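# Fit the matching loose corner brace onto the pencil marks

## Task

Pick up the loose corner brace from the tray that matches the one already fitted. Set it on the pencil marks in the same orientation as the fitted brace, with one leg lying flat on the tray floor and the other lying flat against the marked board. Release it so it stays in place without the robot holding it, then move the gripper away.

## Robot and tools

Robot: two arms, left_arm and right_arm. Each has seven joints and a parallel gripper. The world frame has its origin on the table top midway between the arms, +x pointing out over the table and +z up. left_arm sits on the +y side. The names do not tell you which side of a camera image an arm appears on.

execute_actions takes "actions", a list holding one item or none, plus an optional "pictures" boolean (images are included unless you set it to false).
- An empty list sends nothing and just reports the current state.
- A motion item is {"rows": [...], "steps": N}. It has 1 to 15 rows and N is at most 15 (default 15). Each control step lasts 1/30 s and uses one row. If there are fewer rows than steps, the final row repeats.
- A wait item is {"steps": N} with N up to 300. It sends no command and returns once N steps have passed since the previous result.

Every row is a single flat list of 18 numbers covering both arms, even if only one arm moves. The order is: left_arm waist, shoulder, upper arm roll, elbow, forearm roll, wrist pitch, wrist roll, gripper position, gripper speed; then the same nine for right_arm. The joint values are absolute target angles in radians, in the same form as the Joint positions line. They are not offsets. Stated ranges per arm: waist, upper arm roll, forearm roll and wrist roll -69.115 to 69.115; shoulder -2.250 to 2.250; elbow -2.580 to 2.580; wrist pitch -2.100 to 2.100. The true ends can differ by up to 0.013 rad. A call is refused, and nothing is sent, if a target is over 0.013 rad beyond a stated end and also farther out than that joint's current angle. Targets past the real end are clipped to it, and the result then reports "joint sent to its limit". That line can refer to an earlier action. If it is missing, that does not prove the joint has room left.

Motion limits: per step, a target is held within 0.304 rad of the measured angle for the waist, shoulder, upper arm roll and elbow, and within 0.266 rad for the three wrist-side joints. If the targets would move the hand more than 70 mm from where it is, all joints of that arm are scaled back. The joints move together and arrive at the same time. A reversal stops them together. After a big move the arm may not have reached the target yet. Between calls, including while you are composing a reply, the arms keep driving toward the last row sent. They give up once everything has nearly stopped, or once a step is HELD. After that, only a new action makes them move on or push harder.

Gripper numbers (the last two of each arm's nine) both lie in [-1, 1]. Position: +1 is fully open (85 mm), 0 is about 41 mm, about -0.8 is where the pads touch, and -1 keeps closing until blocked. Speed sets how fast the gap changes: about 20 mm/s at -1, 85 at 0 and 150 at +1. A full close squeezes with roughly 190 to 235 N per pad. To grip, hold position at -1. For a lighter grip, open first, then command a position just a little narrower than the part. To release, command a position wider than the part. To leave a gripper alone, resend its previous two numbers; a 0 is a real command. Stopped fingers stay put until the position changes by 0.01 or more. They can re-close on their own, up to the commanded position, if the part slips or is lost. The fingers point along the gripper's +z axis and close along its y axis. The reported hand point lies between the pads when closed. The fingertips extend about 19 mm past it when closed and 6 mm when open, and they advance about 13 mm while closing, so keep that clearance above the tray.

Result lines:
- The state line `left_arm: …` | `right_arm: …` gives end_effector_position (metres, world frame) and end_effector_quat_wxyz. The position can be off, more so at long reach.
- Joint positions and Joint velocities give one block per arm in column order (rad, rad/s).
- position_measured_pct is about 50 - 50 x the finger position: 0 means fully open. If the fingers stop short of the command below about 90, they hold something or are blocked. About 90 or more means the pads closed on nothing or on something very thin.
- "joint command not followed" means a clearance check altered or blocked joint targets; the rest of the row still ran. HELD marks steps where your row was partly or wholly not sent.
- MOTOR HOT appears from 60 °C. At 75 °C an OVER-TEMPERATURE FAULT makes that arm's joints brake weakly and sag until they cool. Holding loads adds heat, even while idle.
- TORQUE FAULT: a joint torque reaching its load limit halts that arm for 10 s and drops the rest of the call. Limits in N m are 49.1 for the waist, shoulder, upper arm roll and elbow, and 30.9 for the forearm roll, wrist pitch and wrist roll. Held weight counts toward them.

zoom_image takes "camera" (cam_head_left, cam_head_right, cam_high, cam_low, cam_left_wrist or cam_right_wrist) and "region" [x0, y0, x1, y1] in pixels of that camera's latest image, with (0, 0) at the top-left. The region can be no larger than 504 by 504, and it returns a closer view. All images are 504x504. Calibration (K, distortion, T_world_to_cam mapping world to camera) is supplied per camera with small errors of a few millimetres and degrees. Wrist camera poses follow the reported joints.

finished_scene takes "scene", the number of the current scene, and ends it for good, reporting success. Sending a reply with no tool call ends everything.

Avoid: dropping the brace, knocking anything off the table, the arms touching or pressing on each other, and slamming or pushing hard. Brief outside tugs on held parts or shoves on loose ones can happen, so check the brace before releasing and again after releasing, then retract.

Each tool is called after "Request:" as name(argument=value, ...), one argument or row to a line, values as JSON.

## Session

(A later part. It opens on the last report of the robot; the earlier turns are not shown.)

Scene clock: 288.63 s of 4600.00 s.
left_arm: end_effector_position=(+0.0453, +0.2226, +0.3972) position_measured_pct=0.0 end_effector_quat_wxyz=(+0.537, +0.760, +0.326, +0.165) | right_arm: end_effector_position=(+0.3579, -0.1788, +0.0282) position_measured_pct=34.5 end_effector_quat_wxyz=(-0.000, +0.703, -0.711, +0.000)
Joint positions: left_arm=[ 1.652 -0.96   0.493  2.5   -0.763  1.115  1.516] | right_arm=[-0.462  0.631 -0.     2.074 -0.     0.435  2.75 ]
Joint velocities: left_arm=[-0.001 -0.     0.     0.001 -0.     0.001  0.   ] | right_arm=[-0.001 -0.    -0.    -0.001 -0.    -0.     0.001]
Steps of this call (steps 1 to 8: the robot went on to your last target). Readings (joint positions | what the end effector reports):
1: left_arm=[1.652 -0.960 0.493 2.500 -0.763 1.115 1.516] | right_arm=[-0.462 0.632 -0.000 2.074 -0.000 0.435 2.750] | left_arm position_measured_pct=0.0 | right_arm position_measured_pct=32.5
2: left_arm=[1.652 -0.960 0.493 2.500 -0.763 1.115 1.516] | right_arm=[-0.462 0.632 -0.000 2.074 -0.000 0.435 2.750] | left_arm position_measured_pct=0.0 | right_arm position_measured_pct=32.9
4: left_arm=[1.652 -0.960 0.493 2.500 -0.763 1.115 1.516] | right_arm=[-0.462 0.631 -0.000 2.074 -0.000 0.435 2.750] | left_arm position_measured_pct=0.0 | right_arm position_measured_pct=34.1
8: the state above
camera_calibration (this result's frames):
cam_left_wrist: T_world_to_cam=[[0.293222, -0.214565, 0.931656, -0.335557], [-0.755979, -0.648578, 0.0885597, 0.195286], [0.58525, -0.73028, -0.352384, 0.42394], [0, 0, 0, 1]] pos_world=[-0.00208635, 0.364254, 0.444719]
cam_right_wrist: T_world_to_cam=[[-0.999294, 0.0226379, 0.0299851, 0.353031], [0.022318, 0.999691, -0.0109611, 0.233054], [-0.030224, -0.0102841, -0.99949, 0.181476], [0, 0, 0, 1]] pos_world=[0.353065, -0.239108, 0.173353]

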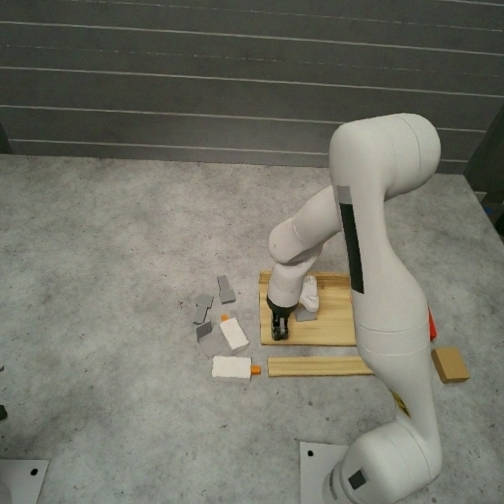

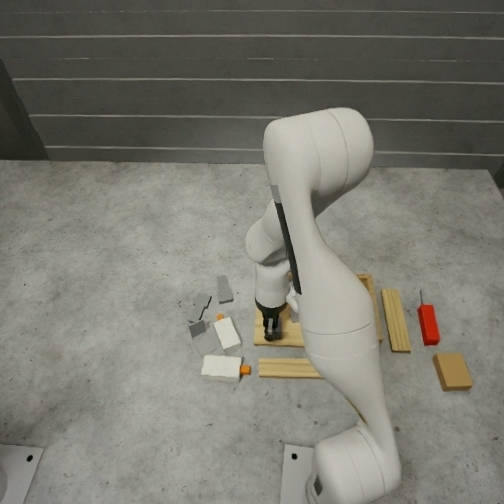

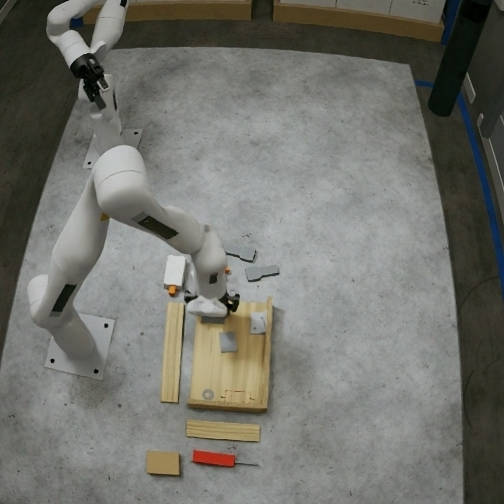

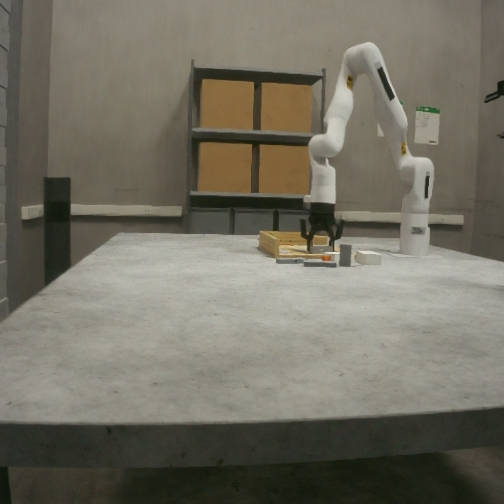

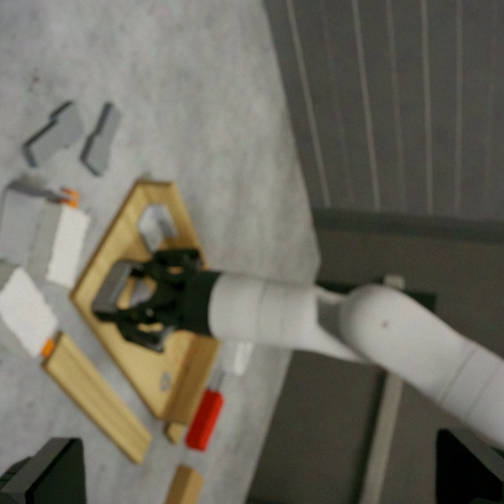

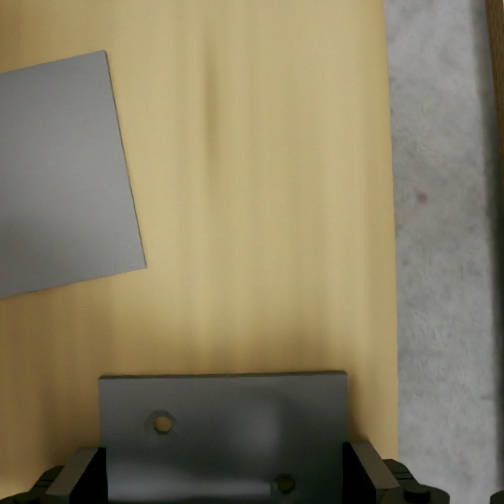

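Request:
execute_actions(
  actions=[
    {"rows": [[1.652, -0.96, 0.493, 2.5, -0.763, 1.115, 1.516, 1, 0, -0.462, 0.5107, 0.0, 2.0378, 0.0, 0.593, 2.7496, -1, -0.6]], "steps": 8},
  ],
  pictures=false,
)

Request:
execute_actions(
  actions=[
    {"rows": [[1.652, -0.96, 0.493, 2.5, -0.763, 1.115, 1.516, 1, 0, -0.3286, 0.5246, 0.0, 1.9708, 0.0, 0.6461, 2.2573, -1, -0.6]], "steps": 13},
  ],
  pictures=false,
)

Request:
execute_actions(
  actions=[
    {"rows": [[1.652, -0.96, 0.493, 2.5, -0.763, 1.115, 1.516, 1, 0, -0.1952, 0.5386, 0.0, 1.9038, 0.0, 0.6992, 1.7649, -1, -0.6]], "steps": 13},
  ],
  pictures=false,
)

Request:
execute_actions(
  actions=[
    {"rows": [[1.652, -0.96, 0.493, 2.5, -0.763, 1.115, 1.516, 1, 0, -0.0619, 0.5525, 0.0, 1.8367, 0.0, 0.7523, 1.2726, -1, -0.6]], "steps": 13},
  ],
  pictures=false,
)

Request:
execute_actions(
  actions=[
    {"rows": [[1.652, -0.96, 0.493, 2.5, -0.763, 1.115, 1.516, 1, 0, 0.0715, 0.5665, 0.0, 1.7697, 0.0, 0.8054, 0.7802, -1, -0.6]], "steps": 13},
  ],
  pictures=false,
)

Request:
execute_actions(
  actions=[
    {"rows": [[1.652, -0.96, 0.493, 2.5, -0.763, 1.115, 1.516, 1, 0, 0.2049, 0.5804, 0.0, 1.7027, 0.0, 0.8585, 0.2879, -1, -0.6]], "steps": 15},
  ],
  pictures=false,
)

Request:
execute_actions(
  actions=[
    {"steps": 15},
  ],
)

Scene clock: 325.10 s of 4600.00 s.
left_arm: end_effector_position=(+0.0453, +0.2226, +0.3972) position_measured_pct=0.0 end_effector_quat_wxyz=(+0.537, +0.760, +0.326, +0.165) | right_arm: end_effector_position=(+0.3588, -0.1785, +0.0722) position_measured_pct=34.5 end_effector_quat_wxyz=(-0.000, +0.703, -0.711, +0.000)
Joint positions: left_arm=[ 1.652 -0.96   0.493  2.5   -0.763  1.115  1.516] | right_arm=[-0.462  0.529  0.     2.043  0.     0.569  2.75 ]
Joint velocities: left_arm=[-0.    -0.    -0.    -0.001  0.     0.     0.   ] | right_arm=[ 0.001 -0.285  0.001 -0.101  0.001  0.467 -0.   ]
Steps of this call (steps 1 to 15: the robot went on to your last target; steps 16 to 90: nothing new was sent; then 33.20 s passed at rest; steps 91 to 98: all 8 steps of this action). Readings (joint positions | what the end effector reports):
91: left_arm=[1.652 -0.960 0.493 2.500 -0.763 1.115 1.516] | right_arm=[-0.462 0.630 -0.000 2.074 -0.000 0.436 2.750] | left_arm position_measured_pct=0.0 | right_arm position_measured_pct=34.5
92: left_arm=[1.652 -0.960 0.493 2.500 -0.763 1.115 1.516] | right_arm=[-0.462 0.625 -0.000 2.073 -0.000 0.441 2.750] | left_arm position_measured_pct=0.0 | right_arm position_measured_pct=34.5
94: left_arm=[1.652 -0.960 0.493 2.500 -0.763 1.115 1.516] | right_arm=[-0.462 0.598 -0.000 2.066 -0.000 0.472 2.750] | left_arm position_measured_pct=0.0 | right_arm position_measured_pct=34.5
98: the state above

Scene clock: 325.53 s of 4600.00 s.
left_arm: end_effector_position=(+0.0453, +0.2226, +0.3972) position_measured_pct=0.0 end_effector_quat_wxyz=(+0.537, +0.760, +0.326, +0.165) | right_arm: end_effector_position=(+0.3871, -0.2204, +0.0863) position_measured_pct=34.5 end_effector_quat_wxyz=(+0.000, -0.488, +0.873, -0.000)
Joint positions: left_arm=[ 1.652 -0.96   0.493  2.5   -0.763  1.115  1.516] | right_arm=[-0.338  0.524  0.     1.974  0.     0.643  2.335]
Joint velocities: left_arm=[-0.    -0.     0.     0.001  0.     0.     0.   ] | right_arm=[ 0.119  0.009  0.001 -0.052  0.001  0.046 -1.05 ]
Steps of this call (steps 1 to 13: all 13 steps of this action). Readings (joint positions | what the end effector reports):
1: left_arm=[1.652 -0.960 0.493 2.500 -0.763 1.115 1.516] | right_arm=[-0.461 0.521 -0.000 2.039 -0.000 0.583 2.749] | left_arm position_measured_pct=0.0 | right_arm position_measured_pct=34.5
2: left_arm=[1.652 -0.960 0.493 2.500 -0.763 1.115 1.516] | right_arm=[-0.455 0.519 -0.001 2.034 -0.000 0.592 2.741] | left_arm position_measured_pct=0.0 | right_arm position_measured_pct=34.5
4: left_arm=[1.652 -0.960 0.493 2.500 -0.763 1.115 1.516] | right_arm=[-0.428 0.520 -0.002 2.019 -0.001 0.607 2.694] | left_arm position_measured_pct=0.0 | right_arm position_measured_pct=34.5
8: left_arm=[1.652 -0.960 0.493 2.500 -0.763 1.115 1.516] | right_arm=[-0.371 0.522 0.001 1.990 0.000 0.630 2.536] | left_arm position_measured_pct=0.0 | right_arm position_measured_pct=34.5
13: the state above

Scene clock: 325.97 s of 4600.00 s.
left_arm: end_effector_position=(+0.0453, +0.2226, +0.3972) position_measured_pct=0.0 end_effector_quat_wxyz=(+0.537, +0.760, +0.326, +0.165) | right_arm: end_effector_position=(+0.4121, -0.2718, +0.0939) position_measured_pct=34.5 end_effector_quat_wxyz=(+0.000, -0.187, +0.982, -0.000)
Joint positions: left_arm=[ 1.652 -0.96   0.493  2.5   -0.763  1.115  1.516] | right_arm=[-0.203  0.538  0.     1.906  0.     0.697  1.828]
Joint velocities: left_arm=[ 0.001  0.001  0.     0.     0.     0.    -0.   ] | right_arm=[ 0.097  0.011  0.002 -0.048  0.     0.038 -0.942]
Steps of this call (steps 1 to 13: all 13 steps of this action). Readings (joint positions | what the end effector reports):
1: left_arm=[1.652 -0.960 0.493 2.500 -0.763 1.115 1.516] | right_arm=[-0.334 0.524 0.000 1.972 0.000 0.645 2.302] | left_arm position_measured_pct=0.0 | right_arm position_measured_pct=34.5
2: left_arm=[1.652 -0.960 0.493 2.500 -0.763 1.115 1.516] | right_arm=[-0.325 0.525 -0.001 1.969 -0.000 0.647 2.267] | left_arm position_measured_pct=0.0 | right_arm position_measured_pct=34.5
4: left_arm=[1.652 -0.960 0.493 2.500 -0.763 1.115 1.516] | right_arm=[-0.293 0.529 -0.003 1.955 -0.001 0.659 2.187] | left_arm position_measured_pct=0.0 | right_arm position_measured_pct=34.5
8: left_arm=[1.652 -0.960 0.493 2.500 -0.763 1.115 1.516] | right_arm=[-0.232 0.535 0.002 1.922 0.001 0.685 2.025] | left_arm position_measured_pct=0.0 | right_arm position_measured_pct=34.5
13: the state above

Scene clock: 326.40 s of 4600.00 s.
left_arm: end_effector_position=(+0.0453, +0.2226, +0.3972) position_measured_pct=0.0 end_effector_quat_wxyz=(+0.537, +0.760, +0.326, +0.165) | right_arm: end_effector_position=(+0.4293, -0.3279, +0.1020) position_measured_pct=34.5 end_effector_quat_wxyz=(+0.000, +0.127, +0.992, -0.000)
Joint positions: left_arm=[ 1.652 -0.96   0.493  2.5   -0.763  1.115  1.516] | right_arm=[-0.069  0.552  0.001  1.839  0.     0.75   1.33 ]
Joint velocities: left_arm=[-0.001  0.     0.     0.     0.    -0.    -0.   ] | right_arm=[ 0.095  0.011  0.001 -0.049  0.001  0.038 -0.895]
Steps of this call (steps 1 to 13: all 13 steps of this action). Readings (joint positions | what the end effector reports):
1: left_arm=[1.652 -0.960 0.493 2.500 -0.763 1.115 1.516] | right_arm=[-0.199 0.538 0.000 1.905 0.000 0.698 1.799] | left_arm position_measured_pct=0.0 | right_arm position_measured_pct=34.5
2: left_arm=[1.652 -0.960 0.493 2.500 -0.763 1.115 1.516] | right_arm=[-0.192 0.539 -0.001 1.902 -0.000 0.701 1.766] | left_arm position_measured_pct=0.0 | right_arm position_measured_pct=34.5
4: left_arm=[1.652 -0.960 0.493 2.500 -0.763 1.115 1.516] | right_arm=[-0.160 0.543 -0.003 1.888 -0.001 0.712 1.687] | left_arm position_measured_pct=0.0 | right_arm position_measured_pct=34.5
8: left_arm=[1.652 -0.960 0.493 2.500 -0.763 1.115 1.516] | right_arm=[-0.099 0.549 0.002 1.855 0.001 0.738 1.525] | left_arm position_measured_pct=0.0 | right_arm position_measured_pct=34.5
13: the state above

Scene clock: 326.83 s of 4600.00 s.
left_arm: end_effector_position=(+0.0453, +0.2226, +0.3972) position_measured_pct=0.0 end_effector_quat_wxyz=(+0.537, +0.760, +0.326, +0.165) | right_arm: end_effector_position=(+0.4380, -0.3880, +0.1106) position_measured_pct=34.5 end_effector_quat_wxyz=(+0.000, +0.427, +0.904, -0.000)
Joint positions: left_arm=[ 1.652 -0.96   0.493  2.5   -0.763  1.115  1.516] | right_arm=[0.064 0.566 0.001 1.772 0.    0.803 0.836]
Joint velocities: left_arm=[ 0.     0.001 -0.     0.    -0.     0.     0.   ] | right_arm=[ 0.096  0.008  0.002 -0.047  0.001  0.037 -0.883]
Steps of this call (steps 1 to 13: all 13 steps of this action). Readings (joint positions | what the end effector reports):
1: left_arm=[1.652 -0.960 0.493 2.500 -0.763 1.115 1.516] | right_arm=[-0.066 0.552 0.000 1.838 0.000 0.752 1.302] | left_arm position_measured_pct=0.0 | right_arm position_measured_pct=34.5
2: left_arm=[1.652 -0.960 0.493 2.500 -0.763 1.115 1.516] | right_arm=[-0.058 0.553 -0.001 1.835 -0.000 0.754 1.271] | left_arm position_measured_pct=0.0 | right_arm position_measured_pct=34.5
4: left_arm=[1.652 -0.960 0.493 2.500 -0.763 1.115 1.516] | right_arm=[-0.026 0.557 -0.003 1.821 -0.001 0.765 1.193] | left_arm position_measured_pct=0.0 | right_arm position_measured_pct=34.5
8: left_arm=[1.652 -0.960 0.493 2.500 -0.763 1.115 1.516] | right_arm=[0.035 0.563 0.002 1.788 0.001 0.791 1.031] | left_arm position_measured_pct=0.0 | right_arm position_measured_pct=34.5
13: the state above

Scene clock: 327.33 s of 4600.00 s.
left_arm: end_effector_position=(+0.0453, +0.2226, +0.3972) position_measured_pct=0.0 end_effector_quat_wxyz=(+0.537, +0.760, +0.326, +0.165) | right_arm: end_effector_position=(+0.4373, -0.4527, +0.1200) position_measured_pct=34.5 end_effector_quat_wxyz=(+0.000, +0.701, +0.713, -0.000)
Joint positions: left_arm=[ 1.652 -0.96   0.493  2.5   -0.763  1.115  1.516] | right_arm=[0.202 0.58  0.001 1.703 0.    0.858 0.302]
Joint velocities: left_arm=[ 0.    -0.001 -0.     0.    -0.     0.     0.   ] | right_arm=[ 0.03   0.004 -0.    -0.013  0.001  0.011 -0.361]
Steps of this call (steps 1 to 15: all 15 steps of this action). Readings (joint positions | what the end effector reports):
1: left_arm=[1.652 -0.960 0.493 2.500 -0.763 1.115 1.516] | right_arm=[0.068 0.566 0.000 1.771 0.000 0.805 0.809] | left_arm position_measured_pct=0.0 | right_arm position_measured_pct=34.5
2: left_arm=[1.652 -0.960 0.493 2.500 -0.763 1.115 1.516] | right_arm=[0.075 0.567 -0.001 1.768 -0.000 0.807 0.778] | left_arm position_measured_pct=0.0 | right_arm position_measured_pct=34.5
4: left_arm=[1.652 -0.960 0.493 2.500 -0.763 1.115 1.516] | right_arm=[0.107 0.571 -0.003 1.754 -0.001 0.818 0.700] | left_arm position_measured_pct=0.0 | right_arm position_measured_pct=34.5
8: left_arm=[1.652 -0.960 0.493 2.500 -0.763 1.115 1.516] | right_arm=[0.168 0.577 0.002 1.721 0.001 0.844 0.538] | left_arm position_measured_pct=0.0 | right_arm position_measured_pct=34.5
15: the state above

Scene clock: 327.83 s of 4600.00 s.
left_arm: end_effector_position=(+0.0453, +0.2226, +0.3972) position_measured_pct=0.0 end_effector_quat_wxyz=(+0.537, +0.760, +0.326, +0.165) | right_arm: end_effector_position=(+0.4370, -0.4536, +0.1199) position_measured_pct=34.5 end_effector_quat_wxyz=(+0.000, +0.707, +0.707, -0.000)
Joint positions: left_arm=[ 1.652 -0.96   0.493  2.5   -0.763  1.115  1.516] | right_arm=[0.205 0.58  0.    1.703 0.    0.858 0.288]
Joint velocities: left_arm=[ 0.001 -0.     0.     0.    -0.    -0.    -0.   ] | right_arm=[ 0.    -0.    -0.    -0.    -0.001 -0.001  0.   ]
Steps of this call (steps 1 to 15: the robot went on to your last target). Readings (joint positions | what the end effector reports):
1: left_arm=[1.652 -0.960 0.493 2.500 -0.763 1.115 1.516] | right_arm=[0.203 0.580 0.001 1.703 0.000 0.858 0.294] | left_arm position_measured_pct=0.0 | right_arm position_measured_pct=34.5
2: left_arm=[1.652 -0.960 0.493 2.500 -0.763 1.115 1.516] | right_arm=[0.203 0.580 0.000 1.703 0.000 0.858 0.291] | left_arm position_measured_pct=0.0 | right_arm position_measured_pct=34.5
4: left_arm=[1.652 -0.960 0.493 2.500 -0.763 1.115 1.516] | right_arm=[0.204 0.580 0.000 1.703 0.000 0.858 0.289] | left_arm position_measured_pct=0.0 | right_arm position_measured_pct=34.5
8: left_arm=[1.652 -0.960 0.493 2.500 -0.763 1.115 1.516] | right_arm=[0.205 0.580 0.000 1.703 0.000 0.858 0.288] | left_arm position_measured_pct=0.0 | right_arm position_measured_pct=34.5
15: the state above
camera_calibration (this result's frames):
cam_left_wrist: T_world_to_cam=[[0.293222, -0.214566, 0.931656, -0.335557], [-0.755979, -0.648578, 0.0885594, 0.195286], [0.58525, -0.73028, -0.352384, 0.42394], [0, 0, 0, 1]] pos_world=[-0.00208632, 0.364254, 0.444719]
cam_right_wrist: T_world_to_cam=[[0.99948, -0.00954196, 0.0307877, -0.45268], [-0.0091962, -0.999893, -0.0113525, -0.386168], [0.0308927, 0.0110635, -0.999461, 0.255641], [0, 0, 0, 1]] pos_world=[0.440996, -0.393274, 0.265056]

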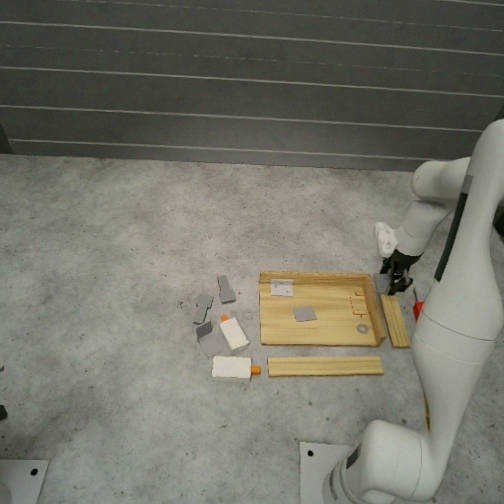

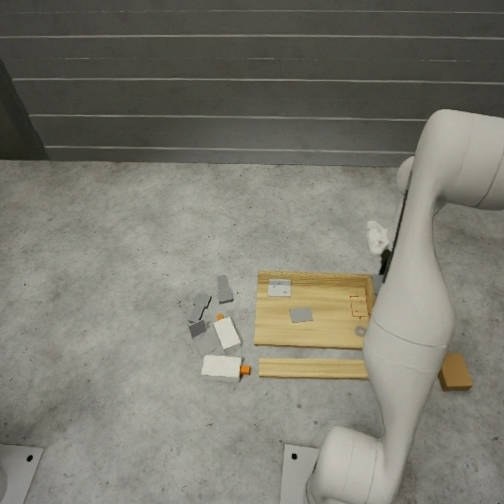

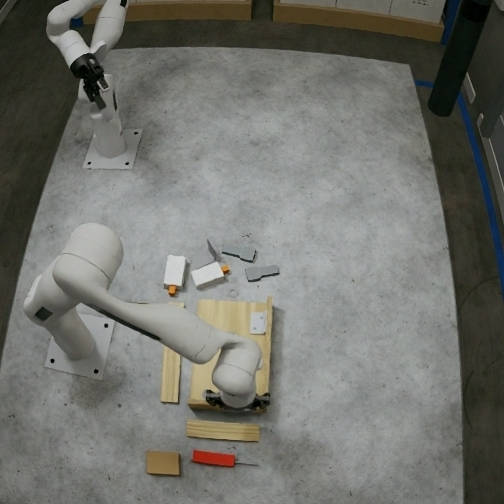

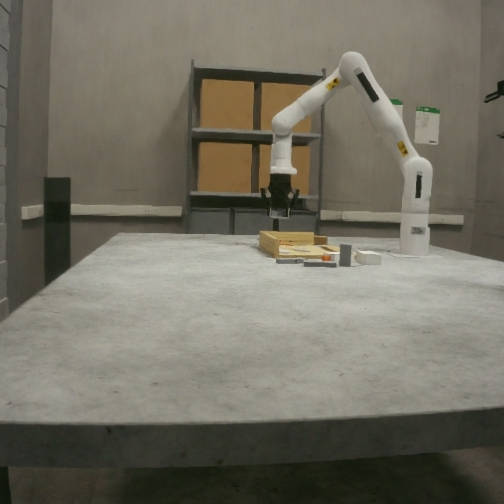

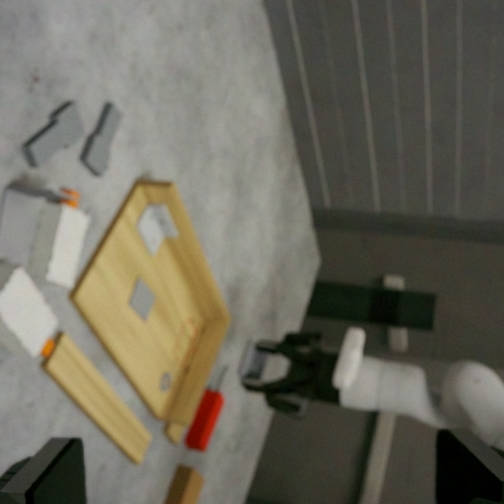

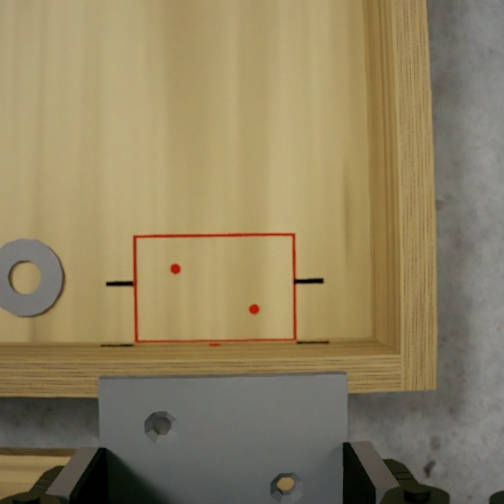

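Request:
zoom_image(
  camera="cam_right_wrist",
  region=[80, 210, 400, 400],
)

Request:
zoom_image(
  camera="cam_low",
  region=[240, 170, 340, 265],
)

Region (80, 210, 400, 400) of cam_right_wrist's 504x504 image, scaled by 1.575; it fills the top 299 rows of this view, and the rest is white.

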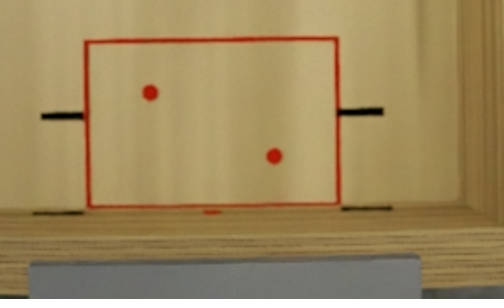

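Region (240, 170, 340, 265) of cam_low's 504x504 image, scaled by 5.040, with more detail than that image has; it fills the top 479 rows of this view, and the rest is white.

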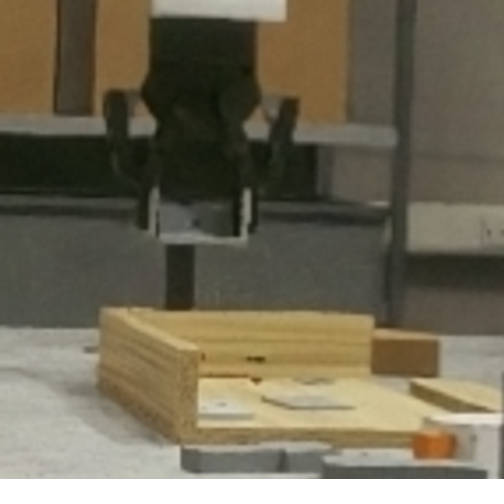

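Request:
execute_actions(
  actions=[
    {"rows": [[1.652, -0.96, 0.493, 2.5, -0.763, 1.115, 1.516, 1, 0, 0.1185, 0.584, 0.0, 1.7828, 0.0, 0.7748, 0.2055, -1, -0.6]], "steps": 12},
  ],
  pictures=false,
)

Request:
execute_actions(
  actions=[
    {"rows": [[1.652, -0.96, 0.493, 2.5, -0.763, 1.115, 1.516, 1, 0, 0.1185, 0.6926, 0.0, 1.8267, 0.0, 0.6223, 0.2055, -1, -0.6]], "steps": 15},
  ],
  pictures=false,
)

Request:
execute_actions(
  actions=[
    {"steps": 8},
  ],
)

Request:
zoom_image(
  camera="cam_right_wrist",
  region=[40, 340, 440, 504],
)

Request:
zoom_image(
  camera="cam_low",
  region=[250, 200, 330, 262],
)

Scene clock: 394.70 s of 4600.00 s.
left_arm: end_effector_position=(+0.0453, +0.2226, +0.3972) position_measured_pct=0.0 end_effector_quat_wxyz=(+0.537, +0.760, +0.326, +0.165) | right_arm: end_effector_position=(+0.4323, -0.4126, +0.0999) position_measured_pct=34.5 end_effector_quat_wxyz=(-0.000, +0.706, +0.708, +0.000)
Joint positions: left_arm=[ 1.652 -0.96   0.493  2.5   -0.763  1.115  1.516] | right_arm=[ 0.121  0.584 -0.     1.782 -0.     0.775  0.206]
Joint velocities: left_arm=[-0.     0.     0.     0.001 -0.     0.    -0.   ] | right_arm=[-0.022 -0.001  0.01   0.01   0.002 -0.009 -0.008]
Steps of this call (steps 1 to 15: the robot went on to your last target; steps 16 to 90: nothing new was sent; then 63.47 s passed at rest; steps 91 to 102: all 12 steps of this action). Readings (joint positions | what the end effector reports):
91: left_arm=[1.652 -0.960 0.493 2.500 -0.763 1.115 1.516] | right_arm=[0.204 0.580 0.000 1.703 0.000 0.858 0.287] | left_arm position_measured_pct=0.0 | right_arm position_measured_pct=34.5
92: left_arm=[1.652 -0.960 0.493 2.500 -0.763 1.115 1.516] | right_arm=[0.198 0.580 0.002 1.707 0.001 0.853 0.283] | left_arm position_measured_pct=0.0 | right_arm position_measured_pct=34.5
94: left_arm=[1.652 -0.960 0.493 2.500 -0.763 1.115 1.516] | right_arm=[0.170 0.581 0.003 1.731 0.001 0.829 0.259] | left_arm position_measured_pct=0.0 | right_arm position_measured_pct=34.5
98: left_arm=[1.652 -0.960 0.493 2.500 -0.763 1.115 1.516] | right_arm=[0.126 0.584 -0.002 1.777 -0.001 0.781 0.211] | left_arm position_measured_pct=0.0 | right_arm position_measured_pct=34.5
102: the state above

Scene clock: 395.20 s of 4600.00 s.
left_arm: end_effector_position=(+0.0453, +0.2226, +0.3972) position_measured_pct=0.0 end_effector_quat_wxyz=(+0.537, +0.760, +0.326, +0.165) | right_arm: end_effector_position=(+0.4327, -0.4116, +0.0425) position_measured_pct=34.5 end_effector_quat_wxyz=(+0.000, +0.705, +0.709, +0.000)
Joint positions: left_arm=[ 1.652 -0.96   0.493  2.5   -0.763  1.115  1.516] | right_arm=[ 0.119  0.691 -0.     1.827  0.     0.623  0.206]
Joint velocities: left_arm=[-0.001 -0.    -0.    -0.001 -0.     0.     0.   ] | right_arm=[ 0.     0.012  0.     0.    -0.    -0.003 -0.   ]
Steps of this call (steps 1 to 15: all 15 steps of this action). Readings (joint positions | what the end effector reports):
1: left_arm=[1.652 -0.960 0.493 2.500 -0.763 1.115 1.516] | right_arm=[0.120 0.585 -0.000 1.783 0.000 0.774 0.206] | left_arm position_measured_pct=0.0 | right_arm position_measured_pct=34.5
2: left_arm=[1.652 -0.960 0.493 2.500 -0.763 1.115 1.516] | right_arm=[0.120 0.591 0.000 1.784 -0.000 0.768 0.206] | left_arm position_measured_pct=0.0 | right_arm position_measured_pct=34.5
4: left_arm=[1.652 -0.960 0.493 2.500 -0.763 1.115 1.516] | right_arm=[0.119 0.618 0.000 1.794 -0.000 0.732 0.206] | left_arm position_measured_pct=0.0 | right_arm position_measured_pct=34.5
8: left_arm=[1.652 -0.960 0.493 2.500 -0.763 1.115 1.516] | right_arm=[0.119 0.680 -0.000 1.822 0.000 0.640 0.206] | left_arm position_measured_pct=0.0 | right_arm position_measured_pct=34.5
15: the state above

Scene clock: 395.47 s of 4600.00 s.
left_arm: end_effector_position=(+0.0453, +0.2226, +0.3972) position_measured_pct=0.0 end_effector_quat_wxyz=(+0.537, +0.760, +0.326, +0.165) | right_arm: end_effector_position=(+0.4325, -0.4115, +0.0419) position_measured_pct=34.5 end_effector_quat_wxyz=(+0.000, +0.705, +0.709, +0.000)
Joint positions: left_arm=[ 1.652 -0.96   0.493  2.5   -0.763  1.115  1.516] | right_arm=[ 0.119  0.693 -0.     1.827  0.     0.622  0.205]
Joint velocities: left_arm=[ 0.001 -0.    -0.     0.     0.    -0.     0.   ] | right_arm=[-0.     0.001  0.     0.001  0.001  0.    -0.   ]
Steps of this call (steps 1 to 8: the robot went on to your last target). Readings (joint positions | what the end effector reports):
1: left_arm=[1.652 -0.960 0.493 2.500 -0.763 1.115 1.516] | right_arm=[0.119 0.692 -0.000 1.827 0.000 0.622 0.206] | left_arm position_measured_pct=0.0 | right_arm position_measured_pct=34.5
2: left_arm=[1.652 -0.960 0.493 2.500 -0.763 1.115 1.516] | right_arm=[0.119 0.692 -0.000 1.827 0.000 0.622 0.206] | left_arm position_measured_pct=0.0 | right_arm position_measured_pct=34.5
4: left_arm=[1.652 -0.960 0.493 2.500 -0.763 1.115 1.516] | right_arm=[0.119 0.692 -0.000 1.827 0.000 0.622 0.206] | left_arm position_measured_pct=0.0 | right_arm position_measured_pct=34.5
8: the state above
camera_calibration (this result's frames):
cam_left_wrist: T_world_to_cam=[[0.293222, -0.214565, 0.931656, -0.335557], [-0.755979, -0.648578, 0.0885596, 0.195286], [0.58525, -0.73028, -0.352384, 0.42394], [0, 0, 0, 1]] pos_world=[-0.00208632, 0.364254, 0.444719]
cam_right_wrist: T_world_to_cam=[[0.999508, -0.00557912, 0.0308678, -0.443731], [-0.00523124, -0.999922, -0.0113394, -0.346742], [0.0309286, 0.0111723, -0.999459, 0.177409], [0, 0, 0, 1]] pos_world=[0.436212, -0.351173, 0.187078]

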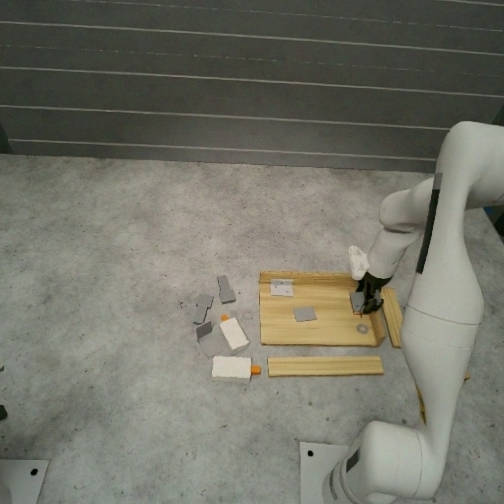

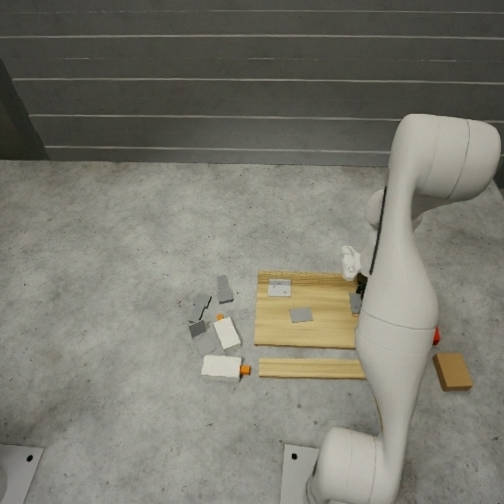

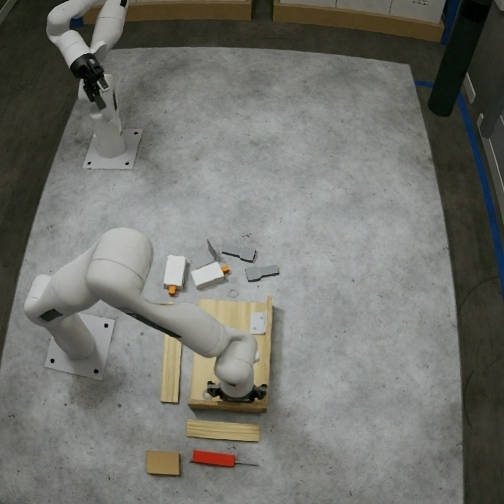

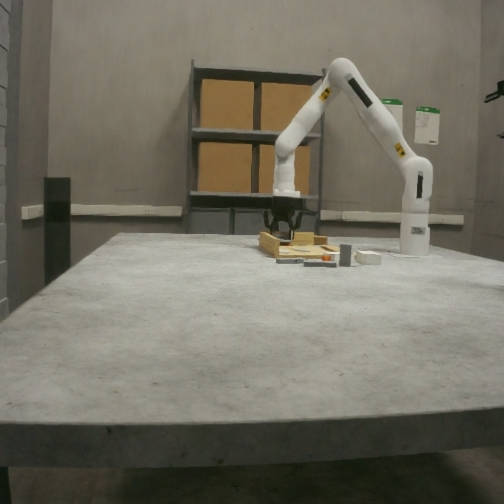

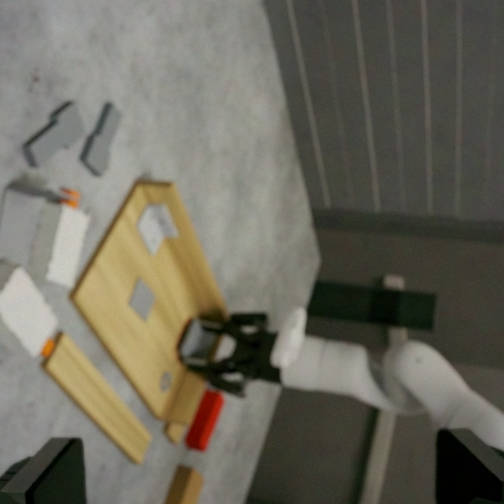

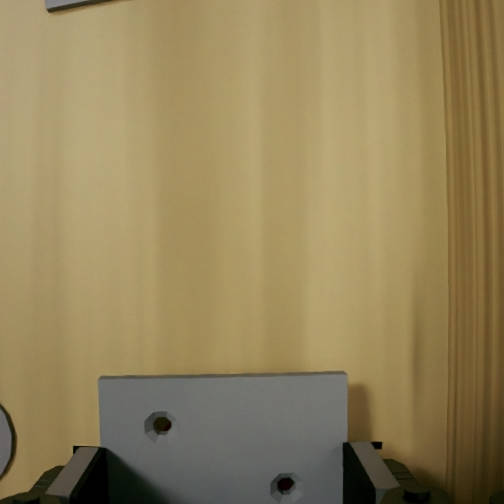

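Region (40, 340, 440, 504) of cam_right_wrist's 504x504 image, scaled by 1.260; it fills the top 207 rows of this view, and the rest is white.

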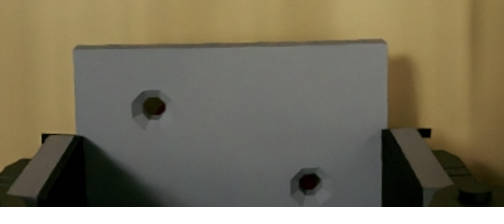

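Region (250, 200, 330, 262) of cam_low's 504x504 image, scaled by 6.300, with more detail than that image has; it fills the top 391 rows of this view, and the rest is white.

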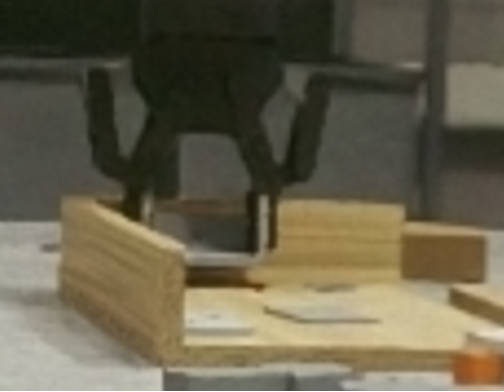

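Request:
execute_actions(
  actions=[
    {"rows": [[1.652, -0.96, 0.493, 2.5, -0.763, 1.115, 1.516, 1, 0, 0.1248, 0.7164, 0.0, 1.828, 0.0, 0.5972, 0.2118, -1, -0.6]], "steps": 15},
  ],
)

Request:
zoom_image(
  camera="cam_right_wrist",
  region=[40, 340, 440, 504],
)

Request:
zoom_image(
  camera="cam_low",
  region=[255, 210, 315, 256],
)

Scene clock: 446.57 s of 4600.00 s.
left_arm: end_effector_position=(+0.0453, +0.2226, +0.3972) position_measured_pct=0.0 end_effector_quat_wxyz=(+0.537, +0.760, +0.326, +0.165) | right_arm: end_effector_position=(+0.4329, -0.4145, +0.0310) position_measured_pct=34.5 end_effector_quat_wxyz=(+0.000, +0.705, +0.709, +0.000)
Joint positions: left_arm=[ 1.652 -0.96   0.493  2.5   -0.763  1.115  1.516] | right_arm=[0.125 0.716 0.    1.828 0.    0.597 0.212]
Joint velocities: left_arm=[ 0.001 -0.001  0.     0.    -0.    -0.     0.   ] | right_arm=[ 0.     0.003  0.     0.    -0.001 -0.     0.   ]
Steps of this call (steps 1 to 15: the robot went on to your last target; steps 16 to 90: nothing new was sent; then 47.60 s passed at rest; steps 91 to 105: all 15 steps of this action). Readings (joint positions | what the end effector reports):
91: left_arm=[1.652 -0.960 0.493 2.500 -0.763 1.115 1.516] | right_arm=[0.119 0.694 -0.000 1.827 -0.000 0.622 0.206] | left_arm position_measured_pct=0.0 | right_arm position_measured_pct=34.5
92: left_arm=[1.652 -0.960 0.493 2.500 -0.763 1.115 1.516] | right_arm=[0.120 0.699 -0.000 1.826 -0.000 0.617 0.207] | left_arm position_measured_pct=0.0 | right_arm position_measured_pct=34.5
94: left_arm=[1.652 -0.960 0.493 2.500 -0.763 1.115 1.516] | right_arm=[0.123 0.710 -0.000 1.828 0.000 0.605 0.210] | left_arm position_measured_pct=0.0 | right_arm position_measured_pct=34.5
98: left_arm=[1.652 -0.960 0.493 2.500 -0.763 1.115 1.516] | right_arm=[0.124 0.715 0.000 1.828 0.000 0.598 0.212] | left_arm position_measured_pct=0.0 | right_arm position_measured_pct=34.5
105: the state above
camera_calibration (this result's frames):
cam_left_wrist: T_world_to_cam=[[0.293222, -0.214566, 0.931656, -0.335557], [-0.755979, -0.648578, 0.0885595, 0.195286], [0.58525, -0.73028, -0.352384, 0.42394], [0, 0, 0, 1]] pos_world=[-0.00208633, 0.364254, 0.444719]
cam_right_wrist: T_world_to_cam=[[0.999507, -0.00553357, 0.0309214, -0.443817], [-0.00518555, -0.999922, -0.0113239, -0.34986], [0.0309816, 0.011158, -0.999458, 0.166443], [0, 0, 0, 1]] pos_world=[0.436627, -0.354146, 0.176114]

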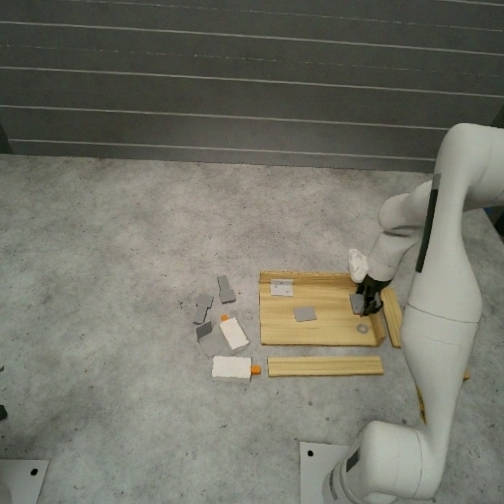

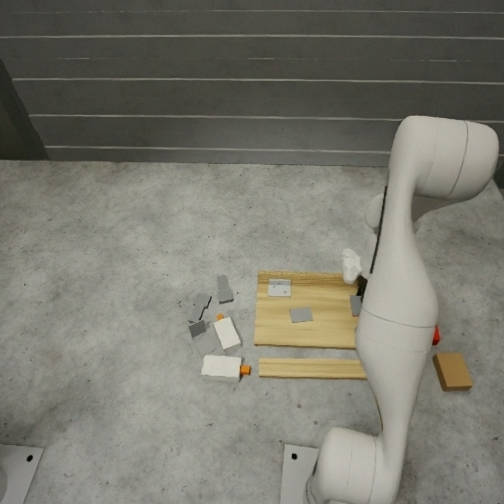

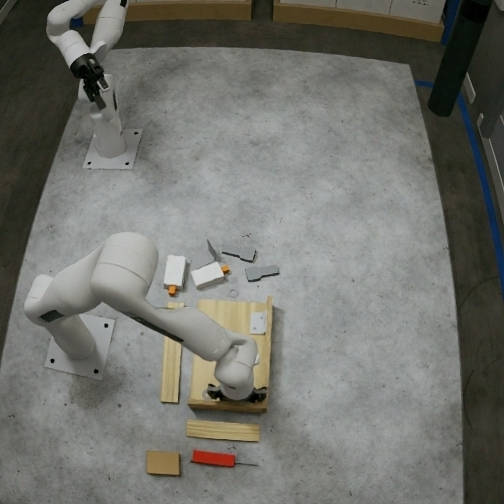

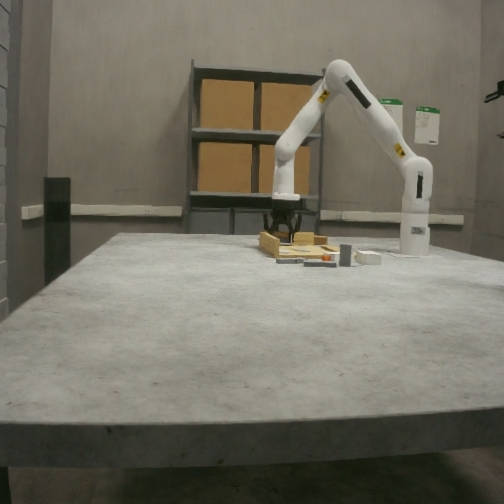

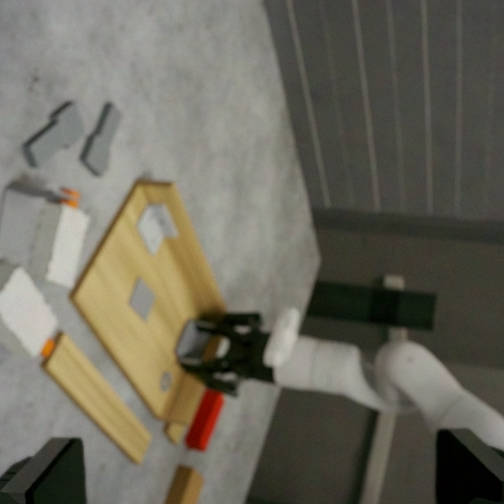

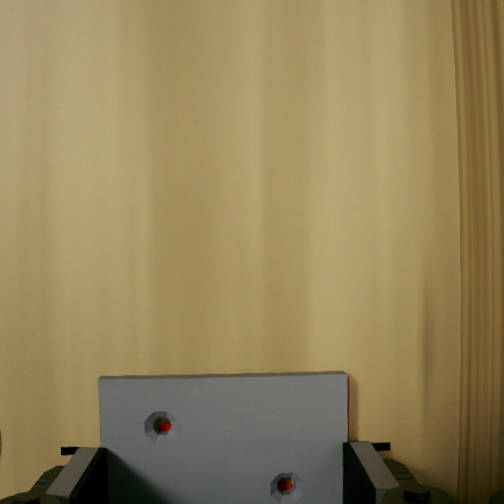

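Region (40, 340, 440, 504) of cam_right_wrist's 504x504 image, scaled by 1.260; it fills the top 207 rows of this view, and the rest is white.

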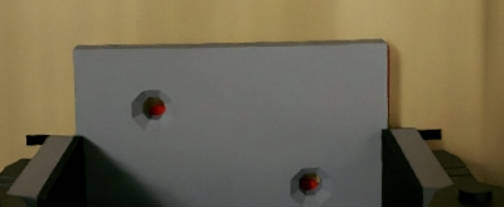

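Region (255, 210, 315, 256) of cam_low's 504x504 image, scaled by 8.400, with more detail than that image has; it fills the top 386 rows of this view, and the rest is white.

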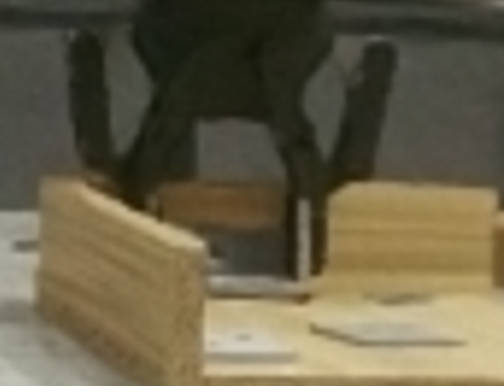

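Request:
execute_actions(
  actions=[],
)

Scene clock: 470.50 s of 4600.00 s.
left_arm: end_effector_position=(+0.0453, +0.2226, +0.3972) position_measured_pct=0.0 end_effector_quat_wxyz=(+0.537, +0.760, +0.326, +0.165) | right_arm: end_effector_position=(+0.4329, -0.4145, +0.0309) position_measured_pct=34.5 end_effector_quat_wxyz=(-0.000, +0.705, +0.709, -0.000)
Joint positions: left_arm=[ 1.652 -0.96   0.493  2.5   -0.763  1.115  1.516] | right_arm=[ 0.125  0.716  0.     1.828 -0.     0.597  0.212]
Joint velocities: left_arm=[-0. -0.  0. -0. -0. -0. -0.] | right_arm=[ 0.     0.    -0.001 -0.    -0.     0.    -0.   ]
Steps of this call (steps 1 to 15: the robot went on to your last target; steps 16 to 90: nothing new was sent; then 20.93 s passed at rest). Readings (joint positions | what the end effector reports):
1: left_arm=[1.652 -0.960 0.493 2.500 -0.763 1.115 1.516] | right_arm=[0.125 0.716 0.000 1.828 0.000 0.597 0.212] | left_arm position_measured_pct=0.0 | right_arm position_measured_pct=34.5
2: left_arm=[1.652 -0.960 0.493 2.500 -0.763 1.115 1.516] | right_arm=[0.125 0.716 0.000 1.828 0.000 0.597 0.212] | left_arm position_measured_pct=0.0 | right_arm position_measured_pct=34.5
4: left_arm=[1.652 -0.960 0.493 2.500 -0.763 1.115 1.516] | right_arm=[0.125 0.716 0.000 1.828 0.000 0.597 0.212] | left_arm position_measured_pct=0.0 | right_arm position_measured_pct=34.5
8: left_arm=[1.652 -0.960 0.493 2.500 -0.763 1.115 1.516] | right_arm=[0.125 0.716 0.000 1.828 0.000 0.597 0.212] | left_arm position_measured_pct=0.0 | right_arm position_measured_pct=34.5
90: the state above
All arms were judged still, so your last target was given up. Only a new action makes them travel on or press farther. Fingers that are still opening or closing keep moving.
camera_calibration (this result's frames):
cam_left_wrist: T_world_to_cam=[[0.293222, -0.214566, 0.931656, -0.335557], [-0.755979, -0.648578, 0.0885596, 0.195286], [0.58525, -0.730279, -0.352384, 0.42394], [0, 0, 0, 1]] pos_world=[-0.00208631, 0.364254, 0.444719]
cam_right_wrist: T_world_to_cam=[[0.99951, -0.00557874, 0.0307842, -0.443794], [-0.00523129, -0.999922, -0.0113558, -0.349856], [0.0308451, 0.0111892, -0.999462, 0.166432], [0, 0, 0, 1]] pos_world=[0.436613, -0.354167, 0.176032]

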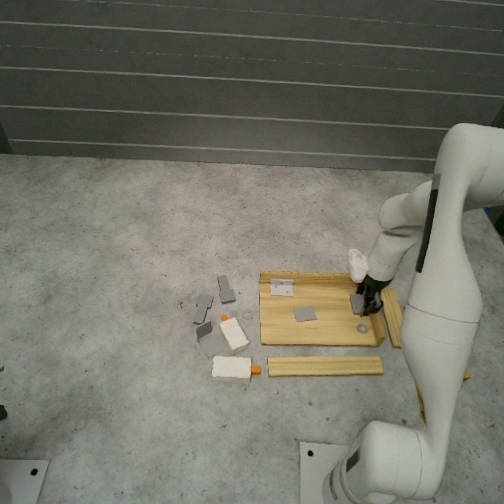

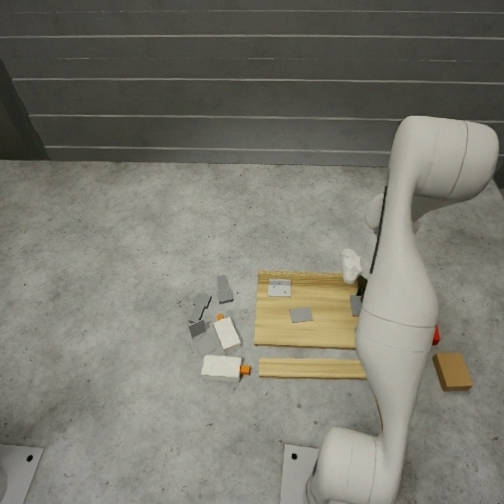

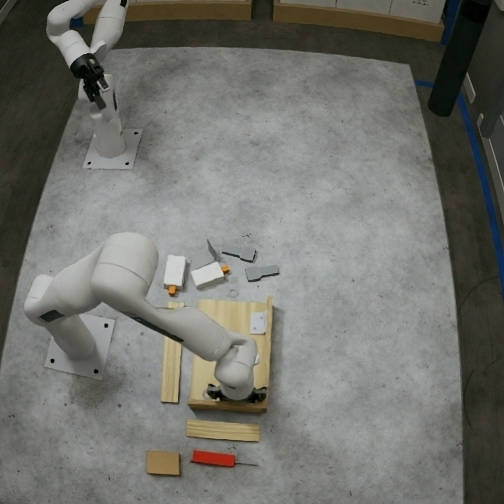

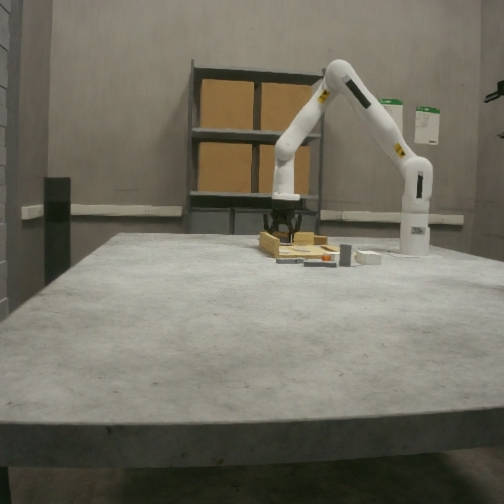

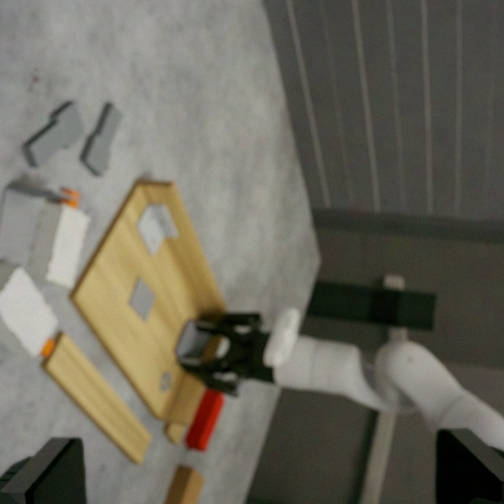

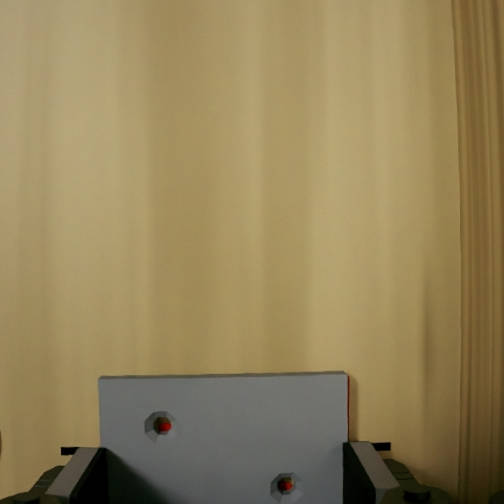

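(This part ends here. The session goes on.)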